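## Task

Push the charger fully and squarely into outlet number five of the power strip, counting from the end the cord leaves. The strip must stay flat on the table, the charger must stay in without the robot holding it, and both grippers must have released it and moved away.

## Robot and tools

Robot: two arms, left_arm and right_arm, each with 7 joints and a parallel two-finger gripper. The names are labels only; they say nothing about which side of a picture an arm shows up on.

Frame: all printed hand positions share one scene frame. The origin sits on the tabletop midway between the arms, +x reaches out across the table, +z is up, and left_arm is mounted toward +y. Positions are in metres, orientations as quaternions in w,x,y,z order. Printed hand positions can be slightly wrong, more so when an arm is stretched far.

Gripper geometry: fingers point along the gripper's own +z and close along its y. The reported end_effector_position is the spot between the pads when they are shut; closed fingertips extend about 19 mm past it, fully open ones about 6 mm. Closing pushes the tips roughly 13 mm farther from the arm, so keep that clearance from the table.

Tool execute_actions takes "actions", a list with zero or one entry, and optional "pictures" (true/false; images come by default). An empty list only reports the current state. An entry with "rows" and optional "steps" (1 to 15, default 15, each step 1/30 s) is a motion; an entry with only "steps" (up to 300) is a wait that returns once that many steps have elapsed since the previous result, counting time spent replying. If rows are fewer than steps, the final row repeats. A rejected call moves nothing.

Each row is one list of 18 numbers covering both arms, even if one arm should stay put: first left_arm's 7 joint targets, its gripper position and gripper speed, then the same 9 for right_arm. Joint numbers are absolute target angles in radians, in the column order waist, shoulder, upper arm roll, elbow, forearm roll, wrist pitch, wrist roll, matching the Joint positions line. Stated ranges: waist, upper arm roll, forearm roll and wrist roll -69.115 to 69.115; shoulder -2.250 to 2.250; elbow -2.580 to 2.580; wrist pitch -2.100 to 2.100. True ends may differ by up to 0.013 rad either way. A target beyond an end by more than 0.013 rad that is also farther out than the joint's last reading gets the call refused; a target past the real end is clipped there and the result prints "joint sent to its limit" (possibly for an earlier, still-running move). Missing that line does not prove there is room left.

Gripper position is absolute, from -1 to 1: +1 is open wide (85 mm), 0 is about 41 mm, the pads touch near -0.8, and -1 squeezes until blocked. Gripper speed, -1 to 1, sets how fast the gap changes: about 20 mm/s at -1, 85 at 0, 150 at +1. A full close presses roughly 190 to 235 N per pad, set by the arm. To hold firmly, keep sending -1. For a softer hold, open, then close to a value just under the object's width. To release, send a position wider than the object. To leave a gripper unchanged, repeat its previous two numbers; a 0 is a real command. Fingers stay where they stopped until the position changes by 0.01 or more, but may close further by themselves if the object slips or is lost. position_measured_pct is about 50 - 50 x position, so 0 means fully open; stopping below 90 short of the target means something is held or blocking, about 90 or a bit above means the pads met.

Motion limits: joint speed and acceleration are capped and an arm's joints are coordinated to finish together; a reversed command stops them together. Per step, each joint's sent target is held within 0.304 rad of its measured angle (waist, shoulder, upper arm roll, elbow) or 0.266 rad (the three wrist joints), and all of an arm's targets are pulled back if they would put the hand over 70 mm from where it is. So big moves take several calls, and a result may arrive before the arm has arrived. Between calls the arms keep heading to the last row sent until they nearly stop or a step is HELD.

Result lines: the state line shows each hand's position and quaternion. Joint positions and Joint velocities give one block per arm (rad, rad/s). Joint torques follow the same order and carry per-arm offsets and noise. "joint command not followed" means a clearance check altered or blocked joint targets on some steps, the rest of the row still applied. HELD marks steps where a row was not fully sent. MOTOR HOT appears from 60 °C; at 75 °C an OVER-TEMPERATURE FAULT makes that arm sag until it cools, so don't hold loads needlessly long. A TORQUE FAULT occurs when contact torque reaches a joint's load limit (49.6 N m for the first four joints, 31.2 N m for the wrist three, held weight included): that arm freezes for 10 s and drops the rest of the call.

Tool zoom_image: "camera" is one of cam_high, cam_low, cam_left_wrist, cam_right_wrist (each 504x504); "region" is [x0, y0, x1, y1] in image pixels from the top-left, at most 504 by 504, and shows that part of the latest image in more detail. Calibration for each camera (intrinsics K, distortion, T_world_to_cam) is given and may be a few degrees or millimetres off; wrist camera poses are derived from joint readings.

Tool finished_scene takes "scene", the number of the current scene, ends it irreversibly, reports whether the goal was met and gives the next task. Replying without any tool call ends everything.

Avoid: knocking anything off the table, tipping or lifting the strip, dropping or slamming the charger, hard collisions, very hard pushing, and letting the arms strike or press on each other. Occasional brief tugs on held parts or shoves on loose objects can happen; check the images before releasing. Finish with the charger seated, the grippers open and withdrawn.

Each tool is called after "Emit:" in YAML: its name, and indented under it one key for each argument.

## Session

Emit:
execute_actions:
  actions: []

Scene clock: 0.00 s of 4500.00 s.
left_arm: end_effector_position=(+0.5872, +0.9465, +0.1590) position_measured_pct=0.0 end_effector_quat_wxyz=(-0.403, +0.602, -0.610, +0.321) | right_arm: end_effector_position=(+0.4106, -0.7832, +0.3082) position_measured_pct=0.0 end_effector_quat_wxyz=(+0.618, -0.017, +0.665, -0.419)
Joint positions: left_arm=[-1.404  1.131  0.452  1.086  0.993  0.634  1.172] | right_arm=[ 0.858  0.819  0.351  2.266  0.391 -1.708  1.923]
Joint velocities: left_arm=[ 0.     0.    -0.     0.001 -0.     0.    -0.   ] | right_arm=[-0.     0.     0.001 -0.    -0.    -0.    -0.002]
Joint torques (N m, as the joint torque sensors report them, + toward a larger angle): no reading
Motor temperatures (°C, as the motors report them): left_arm=[30 33 29 34 40 34 45] | right_arm=[36 32 33 31 41 47 38]
camera_calibration (this result's frames):
cam_left_wrist: T_world_to_cam=[[-0.507702, 0.0852453, -0.857305, 0.353218], [0.0013138, 0.995168, 0.0981755, -0.895146], [0.861532, 0.0487176, -0.505361, -0.325556], [0, 0, 0, 1]] pos_world=[0.460982, 0.876571, 0.226173]
cam_right_wrist: T_world_to_cam=[[0.532483, 0.61448, -0.582131, 0.447032], [0.263518, 0.533216, 0.80389, 0.126878], [0.804375, -0.58146, 0.122002, -0.676806], [0, 0, 0, 1]] pos_world=[0.272935, -0.735881, 0.240806]

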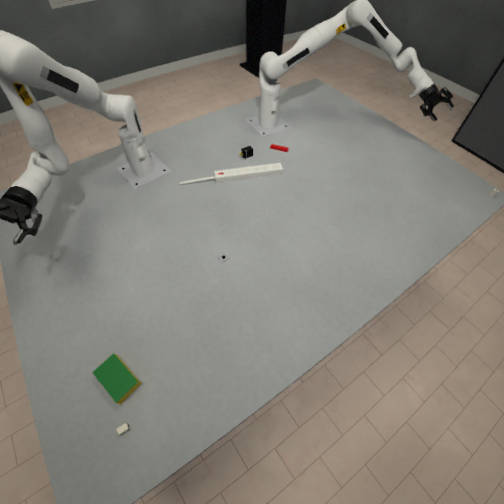

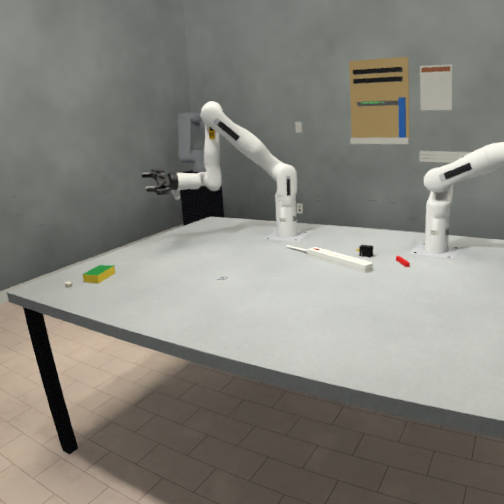

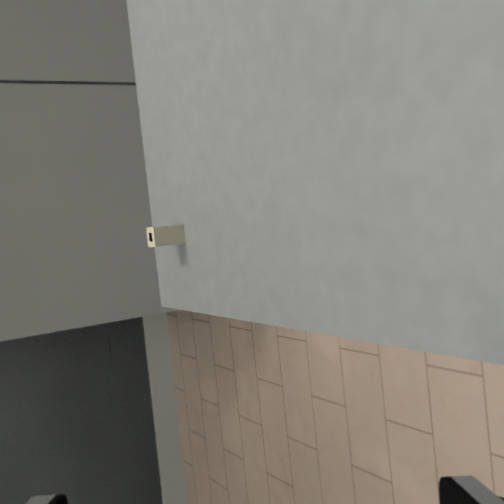

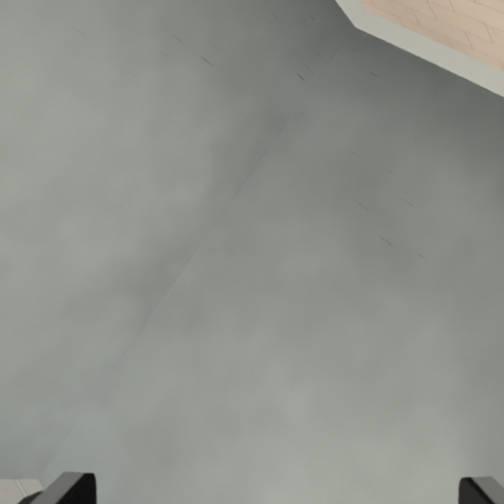

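Emit:
zoom_image:
  camera: "cam_high"
  region: [170, 120, 310, 210]

Emit:
zoom_image:
  camera: "cam_low"
  region: [280, 225, 420, 285]

Region (170, 120, 310, 210) of cam_high's 504x504 image, scaled by 3.600, with more detail than that image has; it fills the top 324 rows of this view, and the rest is white.

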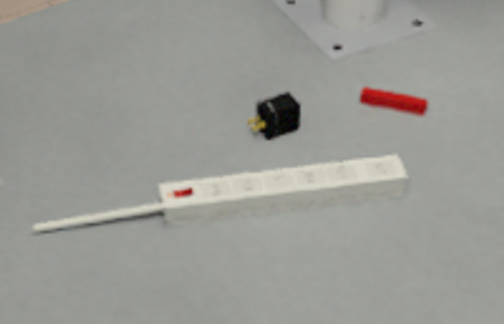

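Region (280, 225, 420, 285) of cam_low's 504x504 image, scaled by 3.600, with more detail than that image has; it fills the top 216 rows of this view, and the rest is white.

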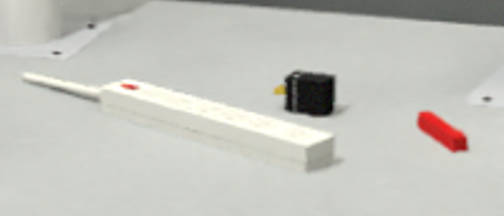

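Emit:
zoom_image:
  camera: "cam_high"
  region: [228, 135, 268, 170]

Emit:
zoom_image:
  camera: "cam_low"
  region: [345, 235, 390, 265]

Emit:
zoom_image:
  camera: "cam_high"
  region: [208, 155, 292, 190]

Region (228, 135, 268, 170) of cam_high's 504x504 image, scaled by 12.600, with more detail than that image has; it fills the top 441 rows of this view, and the rest is white.

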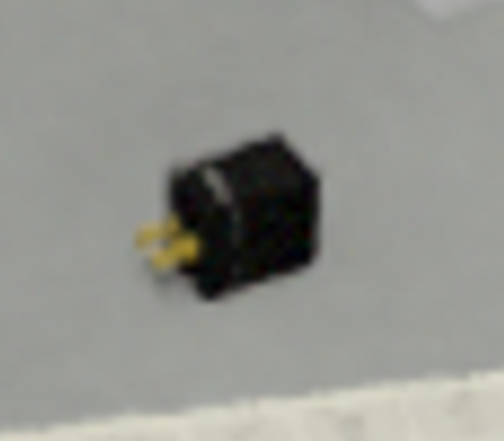

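Region (345, 235, 390, 265) of cam_low's 504x504 image, scaled by 11.200, with more detail than that image has.

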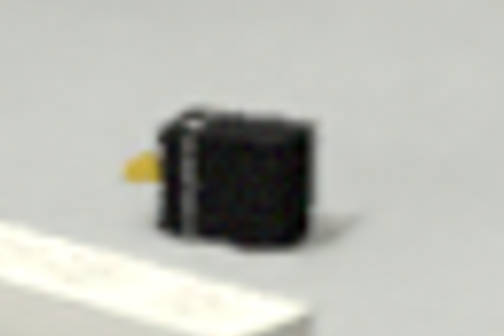

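Region (208, 155, 292, 190) of cam_high's 504x504 image, scaled by 6.000, with more detail than that image has; it fills the top 210 rows of this view, and the rest is white.

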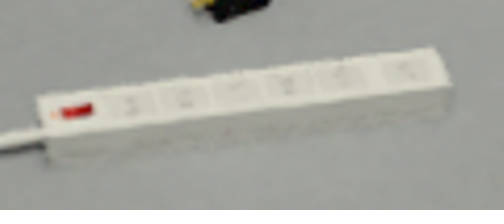

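Emit:
execute_actions:
  actions:
    - {"rows": [[-1.404,0.8,0,2.4929,1.4368,1.0543,-0.3903,-1,0.5,-0.2,1.0,0,0.6341,3.2449,-1.8999,4.8864,1,0]], "steps": 15}
  pictures: false

Scene clock: 22.97 s of 4500.00 s.
left_arm: end_effector_position=(+0.4769, +0.8574, +0.1857) position_measured_pct=50.8 end_effector_quat_wxyz=(-0.376, +0.566, -0.650, +0.340) | right_arm: end_effector_position=(+0.5888, -0.5799, +0.3319) position_measured_pct=0.0 end_effector_quat_wxyz=(+0.752, -0.223, +0.544, -0.298)
Joint positions: left_arm=[-1.405  0.858  0.094  1.51   1.333  0.962  0.8  ] | right_arm=[ 0.636  0.918  0.168  2.046  0.579 -1.811  2.113]
Joint velocities: left_arm=[-0.007 -0.315 -0.557  1.189  0.614  0.548 -1.05 ] | right_arm=[-0.546  0.158 -0.328 -0.546  0.474 -0.173  0.475]
Joint torques (N m, as the joint torque sensors report them, + toward a larger angle): left_arm=[  1.8  -20.45   3.68  -7.31   1.55   1.37   0.47] | right_arm=[ -0.03 -20.19  -0.3   -4.26  -0.55  -2.5   -0.15]
Motor temperatures (°C, as the motors report them): left_arm=[30 34 29 34 40 34 45] | right_arm=[36 32 33 31 41 47 38]
Steps of this call (steps 1 to 90: nothing new was sent; then 19.47 s passed at rest; steps 91 to 105: all 15 steps of this action). Readings (joint positions | what the end effector reports):
91: left_arm=[-1.404 1.130 0.451 1.087 0.994 0.635 1.171] | right_arm=[0.857 0.820 0.350 2.265 0.391 -1.709 1.923] | left_arm position_measured_pct=0.0 | right_arm position_measured_pct=0.0
92: left_arm=[-1.404 1.123 0.445 1.093 0.998 0.639 1.167] | right_arm=[0.851 0.824 0.347 2.259 0.394 -1.712 1.927] | left_arm position_measured_pct=0.8 | right_arm position_measured_pct=0.0
94: left_arm=[-1.404 1.093 0.419 1.121 1.021 0.662 1.144] | right_arm=[0.823 0.842 0.324 2.232 0.415 -1.728 1.950] | left_arm position_measured_pct=6.3 | right_arm position_measured_pct=0.0
98: left_arm=[-1.402 0.981 0.303 1.238 1.125 0.766 1.040] | right_arm=[0.758 0.875 0.259 2.168 0.473 -1.763 2.007] | left_arm position_measured_pct=22.2 | right_arm position_measured_pct=0.0
105: the state above

Emit:
execute_actions:
  actions:
    - {"rows": [[-1.404,0.8,0,2.4929,1.4368,1.0543,-0.3903,-1,0.5,0.1,1.0,0,0.6341,3.2449,-1.8999,4.8864,1,0]], "steps": 15}
  pictures: false

Scene clock: 24.03 s of 4500.00 s.
left_arm: end_effector_position=(+0.3515, +0.4837, +0.1175) position_measured_pct=91.7 end_effector_quat_wxyz=(+0.292, -0.411, +0.754, -0.420) | right_arm: end_effector_position=(+0.5726, -0.0750, +0.4464) position_measured_pct=0.0 end_effector_quat_wxyz=(+0.779, -0.511, -0.251, -0.262)
Joint positions: left_arm=[-1.404  0.801  0.001  2.463  1.436  1.054 -0.247] | right_arm=[ 0.121  0.998  0.004  1.168  1.346 -1.897  2.88 ]
Joint velocities: left_arm=[-0.002 -0.005 -0.006  0.259  0.01   0.003 -1.216] | right_arm=[-0.134  0.014 -0.031 -1.383  1.212 -0.02   1.215]
Joint torques (N m, as the joint torque sensors report them, + toward a larger angle): left_arm=[ -0.15 -12.19   2.43   0.68  -0.62   2.62   0.34] | right_arm=[  1.34 -23.6   -1.52  -6.88  -2.5   -1.21   0.2 ]
Motor temperatures (°C, as the motors report them): left_arm=[30 34 29 34 40 34 45] | right_arm=[36 32 33 31 41 47 38]
Steps of this call (steps 1 to 17: the robot went on to your last target; steps 18 to 32: all 15 steps of this action). Readings (joint positions | what the end effector reports):
18: left_arm=[-1.405 0.805 0.005 2.127 1.431 1.048 0.257] | right_arm=[0.280 0.977 0.046 1.687 0.892 -1.875 2.426] | left_arm position_measured_pct=91.7 | right_arm position_measured_pct=0.0
19: left_arm=[-1.405 0.805 0.005 2.159 1.431 1.049 0.229] | right_arm=[0.263 0.980 0.041 1.662 0.914 -1.877 2.448] | left_arm position_measured_pct=91.7 | right_arm position_measured_pct=0.0
21: left_arm=[-1.404 0.804 0.004 2.224 1.433 1.050 0.173] | right_arm=[0.233 0.984 0.034 1.606 0.962 -1.881 2.496] | left_arm position_measured_pct=91.7 | right_arm position_measured_pct=0.0
25: left_arm=[-1.404 0.802 0.002 2.350 1.434 1.052 0.037] | right_arm=[0.180 0.991 0.020 1.475 1.076 -1.889 2.611] | left_arm position_measured_pct=91.7 | right_arm position_measured_pct=0.0
32: the state above

Emit:
execute_actions:
  actions:
    - {"rows": [[-1.404,0.8,0,2.4929,1.4368,1.0543,-0.3903,-1,0.5,-0.7,1.1,0,0.6341,3.2449,-1.8999,4.8864,1,0]], "steps": 15}
  pictures: false

Scene clock: 25.30 s of 4500.00 s.
left_arm: end_effector_position=(+0.3480, +0.4710, +0.1206) position_measured_pct=91.7 end_effector_quat_wxyz=(+0.314, -0.362, +0.777, -0.408) | right_arm: end_effector_position=(+0.4721, -0.0385, +0.1896) position_measured_pct=0.0 end_effector_quat_wxyz=(-0.293, +0.030, +0.950, +0.103)
Joint positions: left_arm=[-1.404  0.8    0.     2.493  1.437  1.054 -0.39 ] | right_arm=[-0.265  1.076  0.001  0.635  2.711 -1.899  4.245]
Joint velocities: left_arm=[ 0.     0.     0.     0.001  0.     0.    -0.   ] | right_arm=[-1.056  0.102 -0.002 -0.002  0.923  0.001  0.922]
Joint torques (N m, as the joint torque sensors report them, + toward a larger angle): left_arm=[  0.28 -11.81   2.83   1.6   -0.42   2.47   0.3 ] | right_arm=[ -0.96 -25.44  -1.02  -8.11  -1.34  -1.44  -0.23]
Motor temperatures (°C, as the motors report them): left_arm=[30 34 29 34 40 34 45] | right_arm=[36 33 33 32 41 47 38]
Steps of this call (steps 1 to 23: the robot went on to your last target; steps 24 to 38: all 15 steps of this action). Readings (joint positions | what the end effector reports):
24: left_arm=[-1.404 0.800 0.000 2.493 1.437 1.054 -0.390] | right_arm=[0.099 1.000 -0.000 0.638 2.321 -1.900 3.855] | left_arm position_measured_pct=91.7 | right_arm position_measured_pct=0.0
25: left_arm=[-1.404 0.800 0.000 2.493 1.437 1.054 -0.390] | right_arm=[0.096 1.001 0.001 0.637 2.359 -1.900 3.894] | left_arm position_measured_pct=91.7 | right_arm position_measured_pct=0.0
27: left_arm=[-1.404 0.800 0.000 2.493 1.437 1.054 -0.390] | right_arm=[0.072 1.010 0.003 0.636 2.412 -1.900 3.945] | left_arm position_measured_pct=91.7 | right_arm position_measured_pct=0.0
31: left_arm=[-1.404 0.800 0.000 2.493 1.437 1.054 -0.390] | right_arm=[-0.035 1.040 0.002 0.635 2.510 -1.900 4.043] | left_arm position_measured_pct=91.7 | right_arm position_measured_pct=0.0
38: the state above

Emit:
execute_actions:
  actions:
    - {"rows": [[-1.404,0.8,0,2.4929,1.4368,1.0543,-0.3903,-1,0.5,-1.2121,1.21,0,0.6341,3.2449,-1.8999,4.8864,1,0]], "steps": 15}
  pictures: false

Scene clock: 26.20 s of 4500.00 s.
left_arm: end_effector_position=(+0.3480, +0.4710, +0.1206) position_measured_pct=91.7 end_effector_quat_wxyz=(+0.314, -0.362, +0.777, -0.408) | right_arm: end_effector_position=(+0.2651, +0.1314, +0.1072) position_measured_pct=0.0 end_effector_quat_wxyz=(-0.228, -0.573, +0.768, -0.173)
Joint positions: left_arm=[-1.404  0.8    0.     2.493  1.437  1.054 -0.39 ] | right_arm=[-1.038  1.183  0.     0.634  3.231 -1.899  4.864]
Joint velocities: left_arm=[ 0.    -0.     0.    -0.001  0.    -0.     0.   ] | right_arm=[-0.867  0.136 -0.002 -0.001  0.072  0.     0.111]
Joint torques (N m, as the joint torque sensors report them, + toward a larger angle): left_arm=[  0.14 -11.81   2.74   1.58  -0.41   2.43   0.61] | right_arm=[  0.05 -24.99   0.39  -6.8    0.05  -1.55  -0.15]
Motor temperatures (°C, as the motors report them): left_arm=[30 34 29 34 40 34 45] | right_arm=[36 33 33 32 41 47 38]
Steps of this call (steps 1 to 12: the robot went on to your last target; steps 13 to 27: all 15 steps of this action). Readings (joint positions | what the end effector reports):
13: left_arm=[-1.404 0.800 0.000 2.493 1.437 1.054 -0.390] | right_arm=[-0.652 1.098 -0.001 0.634 3.155 -1.900 4.724] | left_arm position_measured_pct=91.7 | right_arm position_measured_pct=0.0
14: left_arm=[-1.404 0.800 0.000 2.493 1.437 1.054 -0.390] | right_arm=[-0.670 1.101 0.001 0.634 3.176 -1.900 4.761] | left_arm position_measured_pct=91.7 | right_arm position_measured_pct=0.0
16: left_arm=[-1.404 0.800 0.000 2.493 1.437 1.054 -0.390] | right_arm=[-0.720 1.112 0.003 0.633 3.194 -1.900 4.804] | left_arm position_measured_pct=91.7 | right_arm position_measured_pct=0.0
20: left_arm=[-1.404 0.800 0.000 2.493 1.437 1.054 -0.390] | right_arm=[-0.836 1.147 0.001 0.634 3.211 -1.900 4.833] | left_arm position_measured_pct=91.7 | right_arm position_measured_pct=0.0
27: the state above

Emit:
execute_actions:
  actions:
    - {"steps": 18}

Scene clock: 26.80 s of 4500.00 s.
left_arm: end_effector_position=(+0.3480, +0.4710, +0.1206) position_measured_pct=91.7 end_effector_quat_wxyz=(+0.314, -0.362, +0.777, -0.408) | right_arm: end_effector_position=(+0.1849, +0.1648, +0.0935) position_measured_pct=0.0 end_effector_quat_wxyz=(-0.222, -0.643, +0.704, -0.203)
Joint positions: left_arm=[-1.404  0.8    0.     2.493  1.437  1.054 -0.39 ] | right_arm=[-1.212  1.21  -0.     0.634  3.245 -1.9    4.886]
Joint velocities: left_arm=[ 0.     0.001 -0.     0.001  0.     0.    -0.   ] | right_arm=[-0.003  0.001  0.    -0.     0.001 -0.001  0.   ]
Joint torques (N m, as the joint torque sensors report them, + toward a larger angle): left_arm=[  0.1  -11.9    2.27   1.58  -0.51   2.73   0.96] | right_arm=[  0.04 -25.17   0.72  -6.96   0.05  -1.46   0.05]
Motor temperatures (°C, as the motors report them): left_arm=[30 34 29 34 40 34 45] | right_arm=[36 33 33 32 41 47 38]
Steps of this call (steps 1 to 18: the robot went on to your last target). Readings (joint positions | what the end effector reports):
1: left_arm=[-1.404 0.800 0.000 2.493 1.437 1.054 -0.390] | right_arm=[-1.067 1.187 0.000 0.634 3.233 -1.899 4.867] | left_arm position_measured_pct=91.7 | right_arm position_measured_pct=0.0
2: left_arm=[-1.404 0.800 0.000 2.493 1.437 1.054 -0.390] | right_arm=[-1.096 1.192 0.000 0.634 3.235 -1.899 4.871] | left_arm position_measured_pct=91.7 | right_arm position_measured_pct=0.0
4: left_arm=[-1.404 0.800 0.000 2.493 1.437 1.054 -0.390] | right_arm=[-1.151 1.201 -0.000 0.634 3.239 -1.899 4.879] | left_arm position_measured_pct=91.7 | right_arm position_measured_pct=0.0
8: left_arm=[-1.404 0.800 0.000 2.493 1.437 1.054 -0.390] | right_arm=[-1.207 1.209 -0.003 0.634 3.243 -1.900 4.886] | left_arm position_measured_pct=91.7 | right_arm position_measured_pct=0.0
18: the state above
camera_calibration (this result's frames):
cam_left_wrist: T_world_to_cam=[[-0.324068, 0.435764, -0.839696, 0.008286], [0.584177, 0.790333, 0.184693, -0.534601], [0.744122, -0.430678, -0.510685, 0.15157], [0, 0, 0, 1]] pos_world=[0.2022, 0.48418, 0.183099]
cam_right_wrist: T_world_to_cam=[[-0.998134, 0.0512621, -0.0331789, 0.184256], [0.0609314, 0.800531, -0.596186, -0.0222162], [-0.00400105, -0.597095, -0.80216, 0.320615], [0, 0, 0, 1]] pos_world=[0.186549, 0.199777, 0.250053]

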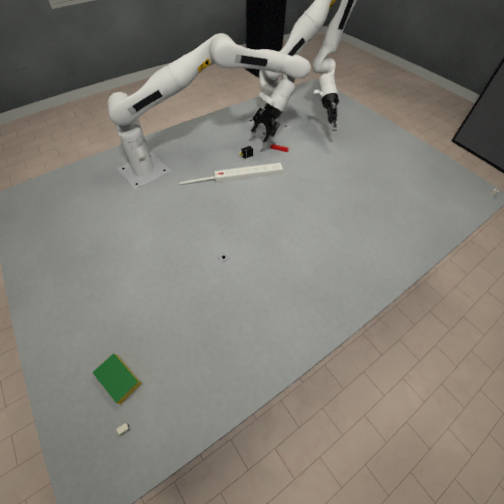

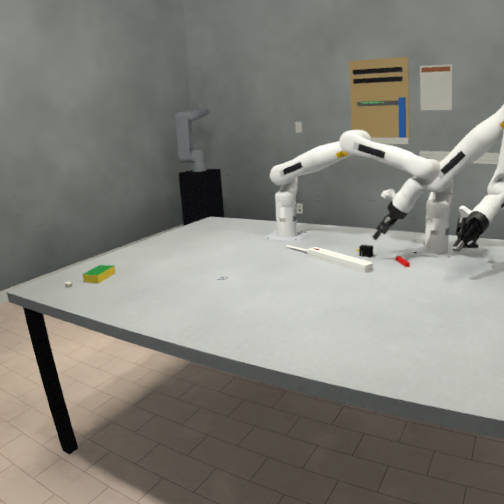

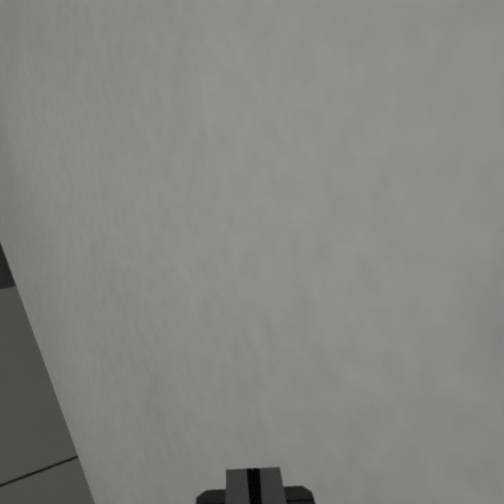

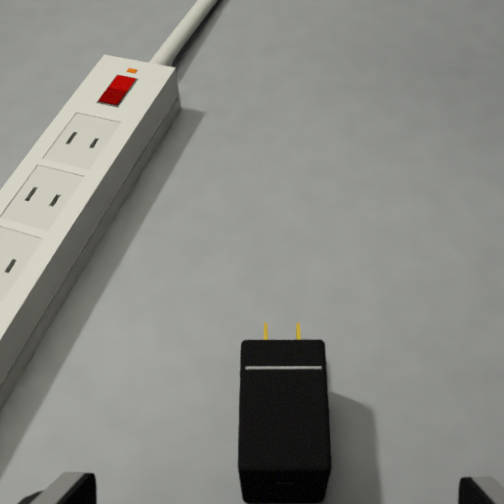

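Emit:
zoom_image:
  camera: "cam_right_wrist"
  region: [190, 304, 390, 504]

Emit:
zoom_image:
  camera: "cam_right_wrist"
  region: [0, 40, 250, 290]

Region (190, 304, 390, 504) of cam_right_wrist's 504x504 image, scaled by 2.520.

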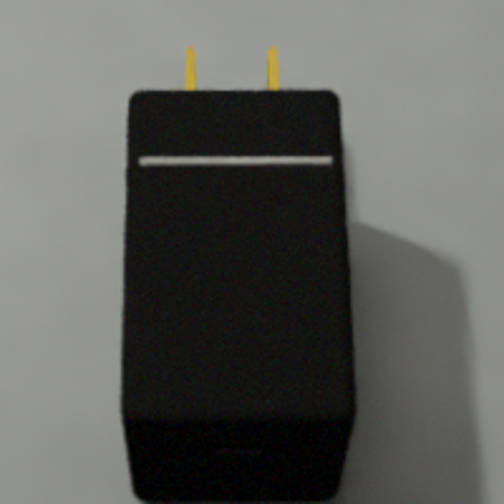

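Region (0, 40, 250, 290) of cam_right_wrist's 504x504 image, scaled by 2.016.

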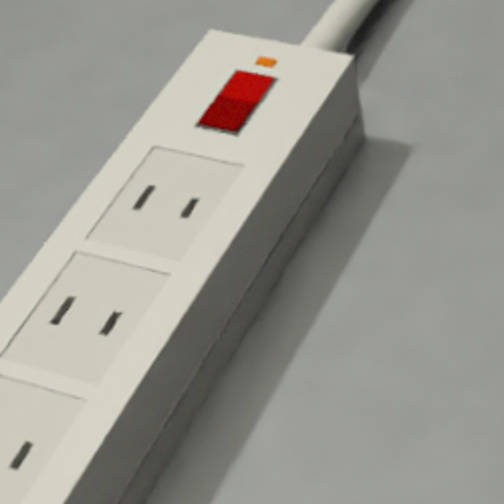

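Emit:
execute_actions:
  actions:
    - {"rows": [[-1.404,0.8,0,2.4929,1.4368,1.0543,-0.3903,-1,0.5,-1.2119,1.2065,0,0.6534,3.2455,-1.8840,4.8860,0.3,0],[-1.404,0.8,0,2.4929,1.4368,1.0543,-0.3903,-1,0.5,-1.2115,1.2015,0,0.6805,3.2463,-1.8618,4.8855,0.3,0],[-1.404,0.8,0,2.4929,1.4368,1.0543,-0.3903,-1,0.5,-1.2110,1.1945,0,0.7192,3.2474,-1.8301,4.8848,0.3,0],[-1.404,0.8,0,2.4929,1.4368,1.0543,-0.3903,-1,0.5,-1.2105,1.1867,0,0.7617,3.2487,-1.7952,4.8840,0.3,0],[-1.404,0.8,0,2.4929,1.4368,1.0543,-0.3903,-1,0.5,-1.2099,1.1783,0,0.8081,3.2500,-1.7572,4.8831,0.3,0],[-1.404,0.8,0,2.4929,1.4368,1.0543,-0.3903,-1,0.5,-1.2093,1.1698,0,0.8545,3.2514,-1.7191,4.8822,0.3,0],[-1.404,0.8,0,2.4929,1.4368,1.0543,-0.3903,-1,0.5,-1.2088,1.1621,0,0.8970,3.2527,-1.6842,4.8814,0.3,0],[-1.404,0.8,0,2.4929,1.4368,1.0543,-0.3903,-1,0.5,-1.2083,1.1550,0,0.9356,3.2538,-1.6525,4.8807,0.3,0],[-1.404,0.8,0,2.4929,1.4368,1.0543,-0.3903,-1,0.5,-1.2079,1.1494,0,0.9666,3.2547,-1.6271,4.8801,0.3,0],[-1.404,0.8,0,2.4929,1.4368,1.0543,-0.3903,-1,0.5,-1.2076,1.1451,0,0.9898,3.2554,-1.6081,4.8797,0.3,0],[-1.404,0.8,0,2.4929,1.4368,1.0543,-0.3903,-1,0.5,-1.2074,1.1423,0,1.0052,3.2558,-1.5954,4.8794,0.3,0],[-1.404,0.8,0,2.4929,1.4368,1.0543,-0.3903,-1,0.5,-1.2073,1.1406,0,1.0149,3.2561,-1.5875,4.8792,0.3,0],[-1.404,0.8,0,2.4929,1.4368,1.0543,-0.3903,-1,0.5,-1.2072,1.1395,0,1.0207,3.2563,-1.5827,4.8791,0.3,0]], "steps": 15}
  pictures: false

Emit:
execute_actions:
  actions:
    - {"steps": 8}

Scene clock: 39.03 s of 4500.00 s.
left_arm: end_effector_position=(+0.3480, +0.4710, +0.1206) position_measured_pct=91.7 end_effector_quat_wxyz=(+0.314, -0.362, +0.777, -0.408) | right_arm: end_effector_position=(+0.1795, +0.1171, +0.0341) position_measured_pct=33.7 end_effector_quat_wxyz=(-0.220, -0.651, +0.697, -0.206)
Joint positions: left_arm=[-1.404  0.8    0.     2.493  1.437  1.054 -0.39 ] | right_arm=[-1.208  1.146  0.     0.992  3.255 -1.605  4.88 ]
Joint velocities: left_arm=[-0.     0.    -0.     0.001  0.    -0.     0.   ] | right_arm=[ 0.007 -0.074  0.001  0.5    0.015  0.416 -0.01 ]
Joint torques (N m, as the joint torque sensors report them, + toward a larger angle): left_arm=[  0.22 -12.08   2.41   1.08  -0.58   2.7    0.39] | right_arm=[  0.   -25.55   0.44  -7.03  -0.24  -1.69  -0.1 ]
Motor temperatures (°C, as the motors report them): left_arm=[30 34 29 34 40 34 45] | right_arm=[36 33 33 32 41 47 38]
Steps of this call (steps 1 to 15: the robot went on to your last target; steps 16 to 90: nothing new was sent; then 8.73 s passed at rest; steps 91 to 105: all 15 steps of this action). Readings (joint positions | what the end effector reports):
91: left_arm=[-1.404 0.800 0.000 2.493 1.437 1.054 -0.390] | right_arm=[-1.212 1.210 -0.000 0.635 3.245 -1.899 4.886] | left_arm position_measured_pct=91.7 | right_arm position_measured_pct=0.0
92: left_arm=[-1.404 0.800 0.000 2.493 1.437 1.054 -0.390] | right_arm=[-1.212 1.208 -0.000 0.641 3.245 -1.895 4.886] | left_arm position_measured_pct=91.7 | right_arm position_measured_pct=0.4
94: left_arm=[-1.404 0.800 0.000 2.493 1.437 1.054 -0.390] | right_arm=[-1.212 1.202 -0.000 0.668 3.246 -1.873 4.886] | left_arm position_measured_pct=91.7 | right_arm position_measured_pct=4.8
98: left_arm=[-1.404 0.800 0.000 2.493 1.437 1.054 -0.390] | right_arm=[-1.210 1.180 -0.000 0.785 3.249 -1.777 4.884] | left_arm position_measured_pct=91.7 | right_arm position_measured_pct=15.9
105: the state above

Scene clock: 39.30 s of 4500.00 s.
left_arm: end_effector_position=(+0.3480, +0.4710, +0.1206) position_measured_pct=91.7 end_effector_quat_wxyz=(+0.314, -0.362, +0.777, -0.408) | right_arm: end_effector_position=(+0.1786, +0.1124, +0.0305) position_measured_pct=34.9 end_effector_quat_wxyz=(-0.220, -0.652, +0.696, -0.206)
Joint positions: left_arm=[-1.404  0.8    0.     2.493  1.437  1.054 -0.39 ] | right_arm=[-1.207  1.14   0.     1.02   3.256 -1.583  4.879]
Joint velocities: left_arm=[ 0.     0.001 -0.     0.001  0.    -0.    -0.   ] | right_arm=[-0.    -0.009 -0.     0.003 -0.     0.001  0.001]
Joint torques (N m, as the joint torque sensors report them, + toward a larger angle): left_arm=[ -0.08 -11.89   2.4    1.46  -0.68   2.55   0.42] | right_arm=[  0.18 -23.5    0.65  -6.2    0.16  -1.47   0.03]
Motor temperatures (°C, as the motors report them): left_arm=[30 34 29 34 40 34 45] | right_arm=[36 33 33 32 41 47 38]
Steps of this call (steps 1 to 8: the robot went on to your last target). Readings (joint positions | what the end effector reports):
1: left_arm=[-1.404 0.800 0.000 2.493 1.437 1.054 -0.390] | right_arm=[-1.207 1.144 0.000 1.006 3.256 -1.593 4.879] | left_arm position_measured_pct=91.7 | right_arm position_measured_pct=34.5
2: left_arm=[-1.404 0.800 0.000 2.493 1.437 1.054 -0.390] | right_arm=[-1.207 1.143 0.000 1.015 3.256 -1.586 4.879] | left_arm position_measured_pct=91.7 | right_arm position_measured_pct=34.5
4: left_arm=[-1.404 0.800 0.000 2.493 1.437 1.054 -0.390] | right_arm=[-1.207 1.142 0.000 1.019 3.256 -1.583 4.879] | left_arm position_measured_pct=91.7 | right_arm position_measured_pct=34.9
8: the state above
camera_calibration (this result's frames):
cam_left_wrist: T_world_to_cam=[[-0.324068, 0.435764, -0.839696, 0.00828581], [0.584177, 0.790333, 0.184693, -0.534601], [0.744122, -0.430678, -0.510685, 0.15157], [0, 0, 0, 1]] pos_world=[0.2022, 0.48418, 0.183099]
cam_right_wrist: T_world_to_cam=[[-0.999116, 0.0260166, -0.0330215, 0.181562], [0.0405915, 0.801383, -0.596773, -0.013854], [0.0109369, -0.597586, -0.80173, 0.236153], [0, 0, 0, 1]] pos_world=[0.179381, 0.147501, 0.187059]

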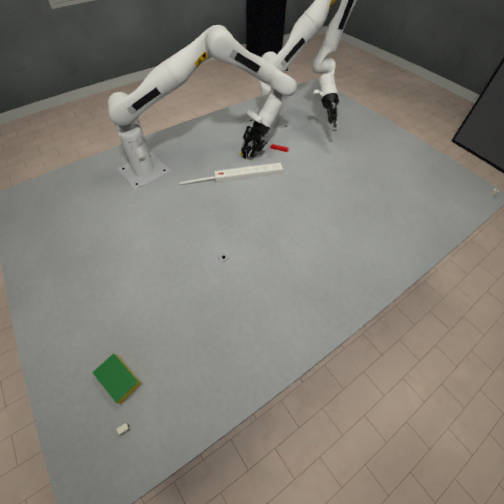

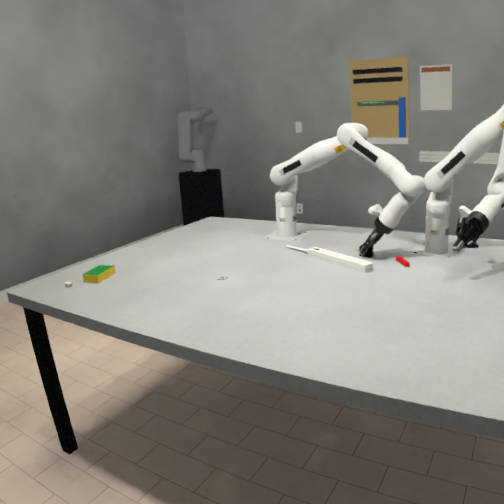

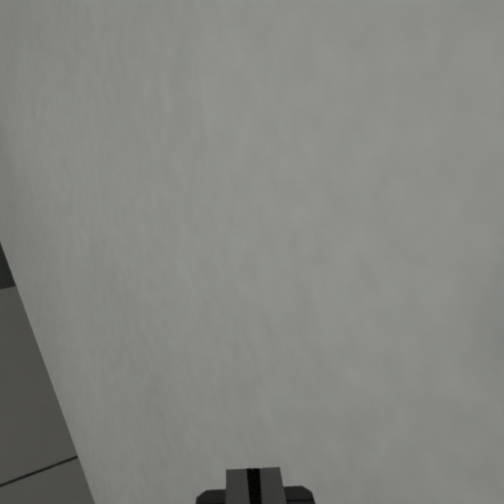

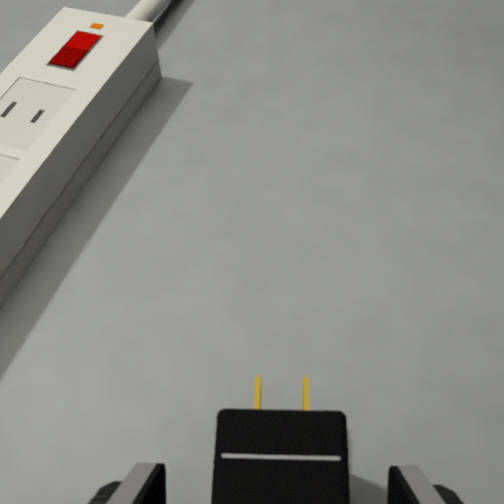

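Emit:
execute_actions:
  actions:
    - {"rows": [[-1.404,0.8,0,2.4929,1.4368,1.0543,-0.3903,-1,0.5,-1.2072,1.1395,0,1.0207,3.2563,-1.5827,4.8791,-1,-0.3]], "steps": 15}

Scene clock: 40.27 s of 4500.00 s.
left_arm: end_effector_position=(+0.3480, +0.4710, +0.1206) position_measured_pct=91.7 end_effector_quat_wxyz=(+0.314, -0.362, +0.777, -0.408) | right_arm: end_effector_position=(+0.1786, +0.1126, +0.0312) position_measured_pct=61.5 end_effector_quat_wxyz=(-0.219, -0.652, +0.696, -0.206)
Joint positions: left_arm=[-1.404  0.8    0.     2.493  1.437  1.054 -0.39 ] | right_arm=[-1.207  1.139 -0.     1.021  3.256 -1.583  4.879]
Joint velocities: left_arm=[-0.  0.  0.  0. -0.  0.  0.] | right_arm=[-0.001 -0.004  0.001 -0.001 -0.001 -0.002  0.003]
Joint torques (N m, as the joint torque sensors report them, + toward a larger angle): left_arm=[  0.42 -11.93   2.31   1.67  -0.48   2.64   0.27] | right_arm=[  0.42 -22.76   0.68  -5.25   0.16  -1.6   -0.01]
Motor temperatures (°C, as the motors report them): left_arm=[30 34 29 34 40 34 45] | right_arm=[36 33 33 32 41 47 38]
Steps of this call (steps 1 to 14: the robot went on to your last target; steps 15 to 29: all 15 steps of this action). Readings (joint positions | what the end effector reports):
15: left_arm=[-1.404 0.800 0.000 2.493 1.437 1.054 -0.390] | right_arm=[-1.207 1.140 -0.000 1.021 3.256 -1.583 4.879] | left_arm position_measured_pct=91.7 | right_arm position_measured_pct=34.9
16: left_arm=[-1.404 0.800 0.000 2.493 1.437 1.054 -0.390] | right_arm=[-1.207 1.139 -0.000 1.021 3.256 -1.583 4.879] | left_arm position_measured_pct=91.7 | right_arm position_measured_pct=35.3
18: left_arm=[-1.404 0.800 0.000 2.493 1.437 1.054 -0.390] | right_arm=[-1.207 1.139 -0.000 1.021 3.256 -1.583 4.879] | left_arm position_measured_pct=91.7 | right_arm position_measured_pct=38.5
22: left_arm=[-1.404 0.800 0.000 2.493 1.437 1.054 -0.390] | right_arm=[-1.207 1.139 0.000 1.021 3.256 -1.583 4.879] | left_arm position_measured_pct=91.7 | right_arm position_measured_pct=47.2
29: the state above
camera_calibration (this result's frames):
cam_left_wrist: T_world_to_cam=[[-0.324068, 0.435764, -0.839696, 0.00828591], [0.584177, 0.790333, 0.184693, -0.534601], [0.744122, -0.430678, -0.510685, 0.15157], [0, 0, 0, 1]] pos_world=[0.2022, 0.48418, 0.183099]
cam_right_wrist: T_world_to_cam=[[-0.99911, 0.0259839, -0.0332369, 0.181597], [0.0406831, 0.801962, -0.595989, -0.0137849], [0.0111686, -0.59681, -0.802305, 0.2367], [0, 0, 0, 1]] pos_world=[0.179353, 0.147602, 0.187726]

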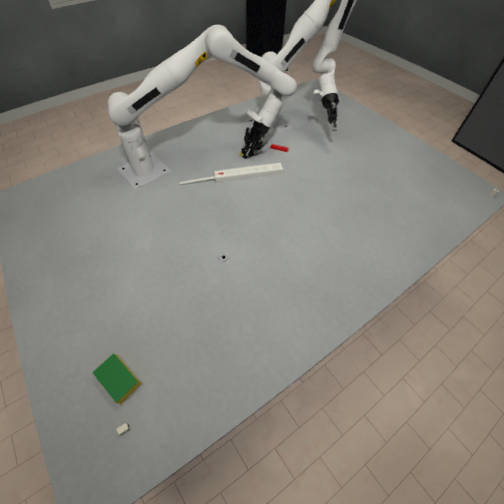

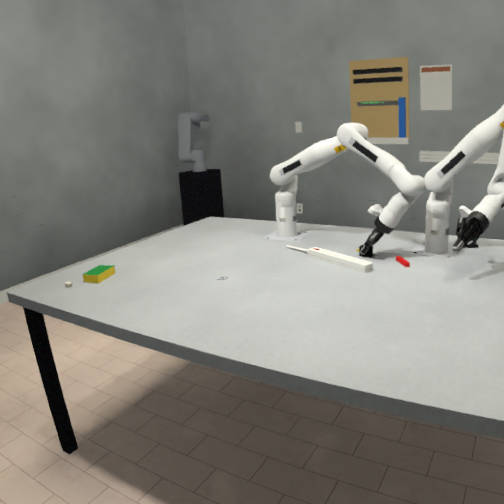

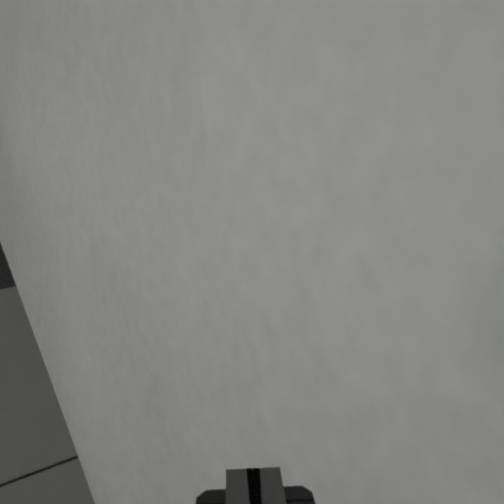

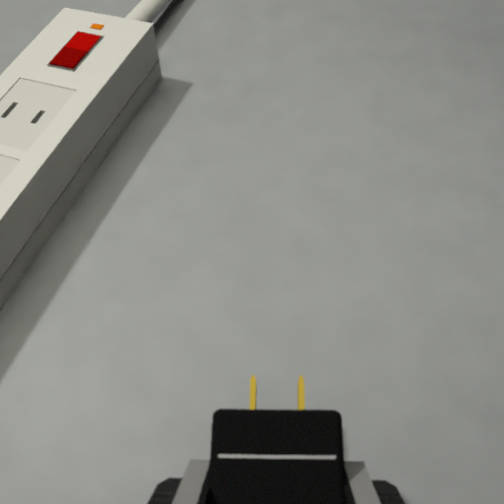

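Emit:
execute_actions:
  actions:
    - {"rows": [[-1.404,0.8,0,2.4929,1.4368,1.0543,-0.3903,-1,0.5,-1.1423,0.9280,0,1.2321,3.2911,-1.2630,4.8592,-1,-0.3]], "steps": 11}
  pictures: false

Emit:
execute_actions:
  actions:
    - {"rows": [[-1.404,0.8,0,2.4929,1.4368,1.0543,-0.3903,-1,0.5,-1.0775,0.7451,0,1.4520,3.3260,-0.9433,4.8393,-1,-0.3]], "steps": 9}
  pictures: false

Emit:
execute_actions:
  actions:
    - {"rows": [[-1.404,0.8,0,2.4929,1.4368,1.0543,-0.3903,-1,0.5,-1.0126,0.6039,0,1.6722,3.3608,-0.6236,4.8194,-1,-0.3]], "steps": 9}
  pictures: false

Emit:
execute_actions:
  actions:
    - {"rows": [[-1.404,0.8,0,2.4929,1.4368,1.0543,-0.3903,-1,0.5,-0.9477,0.5146,0,1.8829,3.3956,-0.3039,4.7996,-1,-0.3]], "steps": 9}
  pictures: false

Emit:
execute_actions:
  actions:
    - {"rows": [[-1.404,0.8,0,2.4929,1.4368,1.0543,-0.3903,-1,0.5,-0.8828,0.4850,0,2.0723,3.4304,0.0158,4.7797,-1,-0.3]], "steps": 9}
  pictures: false

Emit:
execute_actions:
  actions:
    - {"rows": [[-1.1,0.9,0,2.4929,1.4368,1.0543,-0.3903,-1,0.5,-0.8180,0.5199,0,2.2268,3.4653,0.3355,4.7598,-1,-0.3]], "steps": 11}
  pictures: false

Scene clock: 47.43 s of 4500.00 s.
left_arm: end_effector_position=(+0.3480, +0.4710, +0.1206) position_measured_pct=91.7 end_effector_quat_wxyz=(+0.314, -0.362, +0.777, -0.408) | right_arm: end_effector_position=(+0.2254, +0.1370, +0.0619) position_measured_pct=62.7 end_effector_quat_wxyz=(-0.097, -0.656, +0.736, -0.138)
Joint positions: left_arm=[-1.404  0.8    0.     2.493  1.437  1.054 -0.39 ] | right_arm=[-1.148  0.948  0.001  1.211  3.289 -1.294  4.861]
Joint velocities: left_arm=[-0.    -0.001  0.     0.     0.     0.    -0.   ] | right_arm=[ 0.118 -0.35   0.012  0.386  0.075  0.7   -0.04 ]
Joint torques (N m, as the joint torque sensors report them, + toward a larger angle): left_arm=[ -0.13 -12.02   2.54   1.43  -0.48   2.6    0.28] | right_arm=[ -1.55 -18.54  -0.4   -5.78  -0.05  -0.56  -0.08]
Motor temperatures (°C, as the motors report them): left_arm=[30 34 29 34 40 34 45] | right_arm=[36 34 33 32 41 47 38]
Steps of this call (steps 1 to 15: the robot went on to your last target; steps 16 to 90: nothing new was sent; then 3.80 s passed at rest; steps 91 to 101: all 11 steps of this action). Readings (joint positions | what the end effector reports):
91: left_arm=[-1.404 0.800 0.000 2.493 1.437 1.054 -0.390] | right_arm=[-1.207 1.137 -0.000 1.022 3.256 -1.582 4.879] | left_arm position_measured_pct=91.7 | right_arm position_measured_pct=62.7
92: left_arm=[-1.404 0.800 0.000 2.493 1.437 1.054 -0.390] | right_arm=[-1.205 1.131 -0.001 1.028 3.257 -1.575 4.879] | left_arm position_measured_pct=91.7 | right_arm position_measured_pct=62.7
94: left_arm=[-1.404 0.800 0.000 2.493 1.437 1.054 -0.390] | right_arm=[-1.196 1.102 -0.001 1.056 3.261 -1.541 4.876] | left_arm position_measured_pct=91.7 | right_arm position_measured_pct=62.7
98: left_arm=[-1.404 0.800 0.000 2.493 1.437 1.054 -0.390] | right_arm=[-1.167 1.006 0.000 1.151 3.278 -1.398 4.867] | left_arm position_measured_pct=91.7 | right_arm position_measured_pct=62.7
101: the state above

Scene clock: 47.73 s of 4500.00 s.
left_arm: end_effector_position=(+0.3480, +0.4710, +0.1206) position_measured_pct=91.7 end_effector_quat_wxyz=(+0.314, -0.362, +0.777, -0.408) | right_arm: end_effector_position=(+0.2665, +0.1483, +0.0957) position_measured_pct=62.7 end_effector_quat_wxyz=(+0.019, -0.648, +0.758, -0.075)
Joint positions: left_arm=[-1.404  0.8    0.     2.493  1.437  1.054 -0.39 ] | right_arm=[-1.087  0.773  0.001  1.417  3.321 -0.995  4.842]
Joint velocities: left_arm=[-0.     0.002 -0.     0.001 -0.    -0.     0.   ] | right_arm=[ 0.154 -0.404  0.012  0.537  0.096  0.879 -0.05 ]
Joint torques (N m, as the joint torque sensors report them, + toward a larger angle): left_arm=[  0.44 -12.18   2.24   1.55  -0.19   2.48   0.31] | right_arm=[ -2.09 -17.81  -0.44  -7.23  -0.15   0.32  -0.06]
Motor temperatures (°C, as the motors report them): left_arm=[30 34 29 34 40 34 45] | right_arm=[36 34 33 32 41 47 38]
Steps of this call (steps 1 to 9: all 9 steps of this action). Readings (joint positions | what the end effector reports):
1: left_arm=[-1.404 0.800 0.000 2.493 1.437 1.054 -0.390] | right_arm=[-1.144 0.937 0.001 1.224 3.291 -1.273 4.860] | left_arm position_measured_pct=91.7 | right_arm position_measured_pct=62.7
2: left_arm=[-1.404 0.800 0.000 2.493 1.437 1.054 -0.390] | right_arm=[-1.139 0.921 0.000 1.241 3.293 -1.250 4.858] | left_arm position_measured_pct=91.7 | right_arm position_measured_pct=62.7
4: left_arm=[-1.404 0.800 0.000 2.493 1.437 1.054 -0.390] | right_arm=[-1.125 0.875 -0.001 1.290 3.299 -1.187 4.854] | left_arm position_measured_pct=91.7 | right_arm position_measured_pct=62.7
8: left_arm=[-1.404 0.800 0.000 2.493 1.437 1.054 -0.390] | right_arm=[-1.093 0.789 0.000 1.397 3.318 -1.028 4.844] | left_arm position_measured_pct=91.7 | right_arm position_measured_pct=62.7
9: the state above

Scene clock: 48.03 s of 4500.00 s.
left_arm: end_effector_position=(+0.3480, +0.4710, +0.1206) position_measured_pct=91.7 end_effector_quat_wxyz=(+0.314, -0.362, +0.777, -0.408) | right_arm: end_effector_position=(+0.2984, +0.1453, +0.1234) position_measured_pct=62.7 end_effector_quat_wxyz=(+0.125, -0.633, +0.764, -0.017)
Joint positions: left_arm=[-1.404  0.8    0.     2.493  1.437  1.054 -0.39 ] | right_arm=[-1.022  0.625  0.001  1.64   3.356 -0.673  4.822]
Joint velocities: left_arm=[-0.     0.001  0.    -0.    -0.    -0.     0.   ] | right_arm=[ 0.146 -0.3    0.009  0.52   0.09   0.875 -0.051]
Joint torques (N m, as the joint torque sensors report them, + toward a larger angle): left_arm=[  0.45 -11.6    2.31   1.85  -0.51   2.72   0.39] | right_arm=[ -0.96 -17.57  -0.44  -7.68   0.03   0.48  -0.3 ]
Motor temperatures (°C, as the motors report them): left_arm=[30 34 29 34 40 34 45] | right_arm=[36 34 33 32 41 47 38]
Steps of this call (steps 1 to 9: all 9 steps of this action). Readings (joint positions | what the end effector reports):
1: left_arm=[-1.404 0.800 0.000 2.493 1.437 1.054 -0.390] | right_arm=[-1.082 0.760 0.001 1.435 3.324 -0.968 4.841] | left_arm position_measured_pct=91.7 | right_arm position_measured_pct=62.7
2: left_arm=[-1.404 0.800 0.000 2.493 1.437 1.054 -0.390] | right_arm=[-1.076 0.743 0.000 1.457 3.327 -0.939 4.839] | left_arm position_measured_pct=91.7 | right_arm position_measured_pct=62.7
4: left_arm=[-1.404 0.800 0.000 2.493 1.437 1.054 -0.390] | right_arm=[-1.059 0.701 -0.001 1.514 3.335 -0.866 4.834] | left_arm position_measured_pct=91.7 | right_arm position_measured_pct=62.7
8: left_arm=[-1.404 0.800 0.000 2.493 1.437 1.054 -0.390] | right_arm=[-1.028 0.637 0.001 1.620 3.353 -0.706 4.824] | left_arm position_measured_pct=91.7 | right_arm position_measured_pct=62.7
9: the state above

Scene clock: 48.33 s of 4500.00 s.
left_arm: end_effector_position=(+0.3480, +0.4710, +0.1206) position_measured_pct=91.7 end_effector_quat_wxyz=(+0.314, -0.362, +0.777, -0.408) | right_arm: end_effector_position=(+0.3159, +0.1331, +0.1371) position_measured_pct=62.7 end_effector_quat_wxyz=(+0.209, -0.615, +0.760, +0.035)
Joint positions: left_arm=[-1.404  0.8    0.     2.493  1.437  1.054 -0.39 ] | right_arm=[-0.957  0.528  0.001  1.854  3.391 -0.351  4.802]
Joint velocities: left_arm=[-0.    -0.002 -0.    -0.     0.     0.    -0.   ] | right_arm=[ 0.142 -0.184  0.006  0.497  0.087  0.867 -0.05 ]
Joint torques (N m, as the joint torque sensors report them, + toward a larger angle): left_arm=[  0.53 -12.09   2.33   1.61  -0.58   2.53   0.42] | right_arm=[ -0.5  -16.    -0.91  -8.34   0.02   1.51  -0.25]
Motor temperatures (°C, as the motors report them): left_arm=[30 34 29 34 40 34 45] | right_arm=[36 34 33 32 41 47 38]
Steps of this call (steps 1 to 9: all 9 steps of this action). Readings (joint positions | what the end effector reports):
1: left_arm=[-1.404 0.800 0.000 2.493 1.437 1.054 -0.390] | right_arm=[-1.017 0.615 0.001 1.657 3.359 -0.646 4.821] | left_arm position_measured_pct=91.7 | right_arm position_measured_pct=62.7
2: left_arm=[-1.404 0.800 0.000 2.493 1.437 1.054 -0.390] | right_arm=[-1.011 0.603 -0.000 1.678 3.362 -0.617 4.819] | left_arm position_measured_pct=91.7 | right_arm position_measured_pct=62.7
4: left_arm=[-1.404 0.800 0.000 2.493 1.437 1.054 -0.390] | right_arm=[-0.993 0.575 -0.001 1.733 3.370 -0.544 4.814] | left_arm position_measured_pct=91.7 | right_arm position_measured_pct=62.7
8: left_arm=[-1.404 0.800 0.000 2.493 1.437 1.054 -0.390] | right_arm=[-0.962 0.535 0.000 1.835 3.388 -0.384 4.804] | left_arm position_measured_pct=91.7 | right_arm position_measured_pct=62.7
9: the state above

Scene clock: 48.63 s of 4500.00 s.
left_arm: end_effector_position=(+0.3480, +0.4710, +0.1206) position_measured_pct=91.7 end_effector_quat_wxyz=(+0.314, -0.362, +0.777, -0.408) | right_arm: end_effector_position=(+0.3202, +0.1172, +0.1362) position_measured_pct=62.7 end_effector_quat_wxyz=(+0.272, -0.595, +0.751, +0.085)
Joint positions: left_arm=[-1.404  0.8    0.     2.493  1.437  1.054 -0.39 ] | right_arm=[-0.891  0.49   0.001  2.05   3.426 -0.027  4.782]
Joint velocities: left_arm=[ 0.    -0.001 -0.     0.001  0.     0.    -0.   ] | right_arm=[ 0.136 -0.063  0.006  0.442  0.087  0.862 -0.05 ]
Joint torques (N m, as the joint torque sensors report them, + toward a larger angle): left_arm=[  0.19 -12.38   2.63   1.63  -0.24   2.62   0.79] | right_arm=[ -1.2  -16.34  -0.35  -8.05   0.16   1.95  -0.01]
Motor temperatures (°C, as the motors report them): left_arm=[30 34 29 34 40 34 45] | right_arm=[36 34 33 32 41 47 38]
Steps of this call (steps 1 to 9: all 9 steps of this action). Readings (joint positions | what the end effector reports):
1: left_arm=[-1.404 0.800 0.000 2.493 1.437 1.054 -0.390] | right_arm=[-0.952 0.522 0.001 1.870 3.394 -0.324 4.801] | left_arm position_measured_pct=91.7 | right_arm position_measured_pct=62.7
2: left_arm=[-1.404 0.800 0.000 2.493 1.437 1.054 -0.390] | right_arm=[-0.945 0.516 -0.000 1.889 3.397 -0.295 4.799] | left_arm position_measured_pct=91.7 | right_arm position_measured_pct=62.7
4: left_arm=[-1.404 0.800 0.000 2.493 1.437 1.054 -0.390] | right_arm=[-0.927 0.506 -0.001 1.941 3.406 -0.220 4.794] | left_arm position_measured_pct=91.7 | right_arm position_measured_pct=62.7
8: left_arm=[-1.404 0.800 0.000 2.493 1.437 1.054 -0.390] | right_arm=[-0.897 0.492 0.000 2.032 3.423 -0.060 4.784] | left_arm position_measured_pct=91.7 | right_arm position_measured_pct=62.7
9: the state above

Scene clock: 49.00 s of 4500.00 s.
left_arm: end_effector_position=(+0.3588, +0.3736, +0.1054) position_measured_pct=91.7 end_effector_quat_wxyz=(+0.236, -0.281, +0.805, -0.467) | right_arm: end_effector_position=(+0.3152, +0.1047, +0.1265) position_measured_pct=62.7 end_effector_quat_wxyz=(+0.322, -0.571, +0.742, +0.144)
Joint positions: left_arm=[-1.157  0.881  0.001  2.493  1.437  1.054 -0.39 ] | right_arm=[-0.821  0.519  0.     2.224  3.465  0.331  4.76 ]
Joint velocities: left_arm=[ 0.656  0.215  0.007  0.009 -0.004 -0.     0.   ] | right_arm=[ 0.013  0.004  0.     0.063  0.016  0.165 -0.009]
Joint torques (N m, as the joint torque sensors report them, + toward a larger angle): left_arm=[ -2.   -13.29   1.42   1.94  -0.83   2.46   0.48] | right_arm=[ -0.36 -16.13  -0.62  -6.55  -0.35   2.32  -0.25]
Motor temperatures (°C, as the motors report them): left_arm=[30 34 29 34 40 34 45] | right_arm=[36 34 33 32 41 47 38]
Steps of this call (steps 1 to 11: all 11 steps of this action). Readings (joint positions | what the end effector reports):
1: left_arm=[-1.402 0.800 -0.000 2.493 1.437 1.054 -0.390] | right_arm=[-0.886 0.489 0.000 2.063 3.429 0.000 4.781] | left_arm position_measured_pct=91.7 | right_arm position_measured_pct=62.7
2: left_arm=[-1.395 0.803 -0.001 2.493 1.437 1.054 -0.390] | right_arm=[-0.879 0.489 -0.000 2.080 3.432 0.031 4.779] | left_arm position_measured_pct=91.7 | right_arm position_measured_pct=62.7
4: left_arm=[-1.365 0.813 -0.001 2.492 1.437 1.054 -0.390] | right_arm=[-0.861 0.495 -0.000 2.125 3.442 0.107 4.773] | left_arm position_measured_pct=91.7 | right_arm position_measured_pct=62.7
8: left_arm=[-1.244 0.853 -0.001 2.492 1.437 1.054 -0.390] | right_arm=[-0.831 0.513 0.000 2.197 3.459 0.267 4.764] | left_arm position_measured_pct=91.7 | right_arm position_measured_pct=62.7
11: the state above

Emit:
execute_actions:
  actions: []

Scene clock: 50.80 s of 4500.00 s.
left_arm: end_effector_position=(+0.3573, +0.3513, +0.1019) position_measured_pct=91.7 end_effector_quat_wxyz=(+0.216, -0.263, +0.810, -0.478) | right_arm: end_effector_position=(+0.3156, +0.1036, +0.1258) position_measured_pct=62.7 end_effector_quat_wxyz=(+0.322, -0.570, +0.742, +0.144)
Joint positions: left_arm=[-1.1    0.9    0.     2.493  1.437  1.054 -0.39 ] | right_arm=[-0.818  0.52   0.     2.227  3.465  0.336  4.76 ]
Joint velocities: left_arm=[-0.    -0.    -0.    -0.001  0.     0.    -0.   ] | right_arm=[ 0.    -0.001 -0.002 -0.    -0.001  0.     0.002]
Joint torques (N m, as the joint torque sensors report them, + toward a larger angle): left_arm=[ -0.09 -12.22   2.52   2.56  -0.62   2.79   0.5 ] | right_arm=[  0.06 -15.39   0.04  -5.67  -0.33   2.12  -0.04]
Motor temperatures (°C, as the motors report them): left_arm=[30 34 29 34 40 34 45] | right_arm=[36 34 33 32 41 47 38]
Steps of this call (steps 1 to 30: the robot went on to your last target; steps 31 to 54: nothing new was sent). Readings (joint positions | what the end effector reports):
1: left_arm=[-1.138 0.888 0.001 2.493 1.436 1.054 -0.390] | right_arm=[-0.821 0.519 0.000 2.225 3.465 0.334 4.760] | left_arm position_measured_pct=91.7 | right_arm position_measured_pct=62.7
2: left_arm=[-1.123 0.892 0.001 2.493 1.436 1.054 -0.390] | right_arm=[-0.820 0.519 0.000 2.226 3.465 0.335 4.760] | left_arm position_measured_pct=91.7 | right_arm position_measured_pct=62.7
4: left_arm=[-1.110 0.897 0.001 2.494 1.436 1.054 -0.390] | right_arm=[-0.819 0.519 -0.000 2.226 3.465 0.335 4.760] | left_arm position_measured_pct=91.7 | right_arm position_measured_pct=62.7
8: left_arm=[-1.104 0.899 0.000 2.493 1.437 1.054 -0.390] | right_arm=[-0.818 0.520 0.000 2.227 3.465 0.335 4.760] | left_arm position_measured_pct=91.7 | right_arm position_measured_pct=62.7
54: the state above
All arms were judged still, so your last target was given up. Only a new action makes them travel on or press farther. Fingers that are still opening or closing keep moving.
camera_calibration (this result's frames):
cam_left_wrist: T_world_to_cam=[[-0.224613, 0.440604, -0.869147, 0.0135075], [0.801403, 0.590934, 0.092461, -0.440163], [0.554348, -0.67577, -0.485833, 0.234876], [0, 0, 0, 1]] pos_world=[0.225579, 0.412878, 0.166548]
cam_right_wrist: T_world_to_cam=[[-0.92349, 0.328292, -0.198473, 0.287487], [0.141724, 0.772726, 0.618716, -0.137417], [0.356484, 0.543249, -0.760131, 0.073338], [0, 0, 0, 1]] pos_world=[0.258823, -0.0280348, 0.197827]

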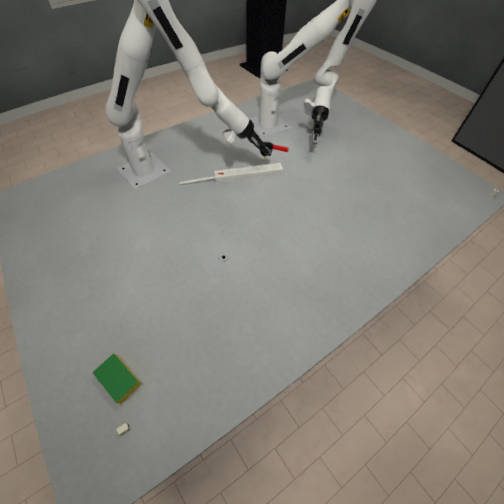

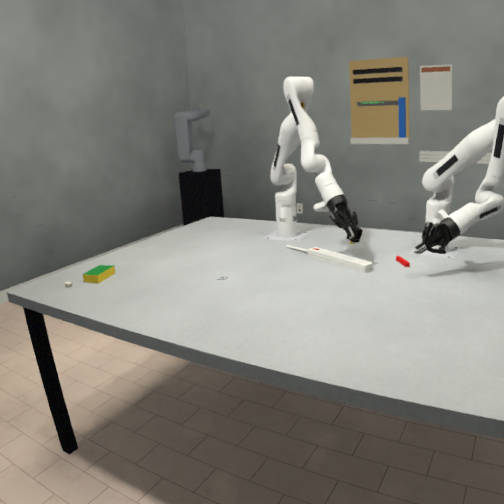

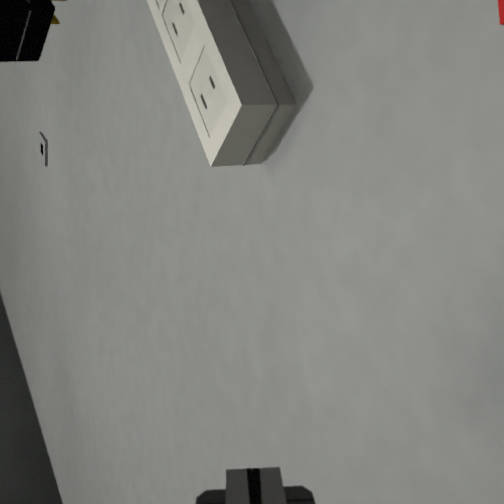

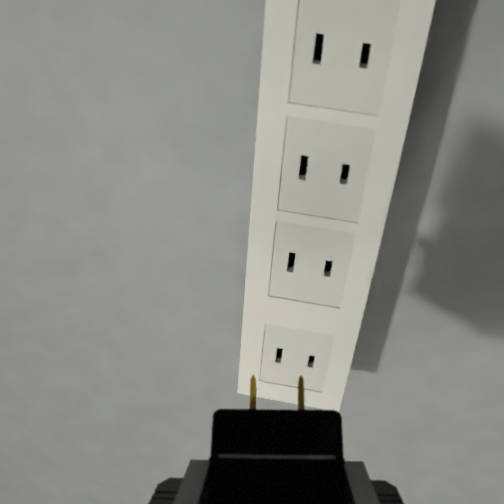

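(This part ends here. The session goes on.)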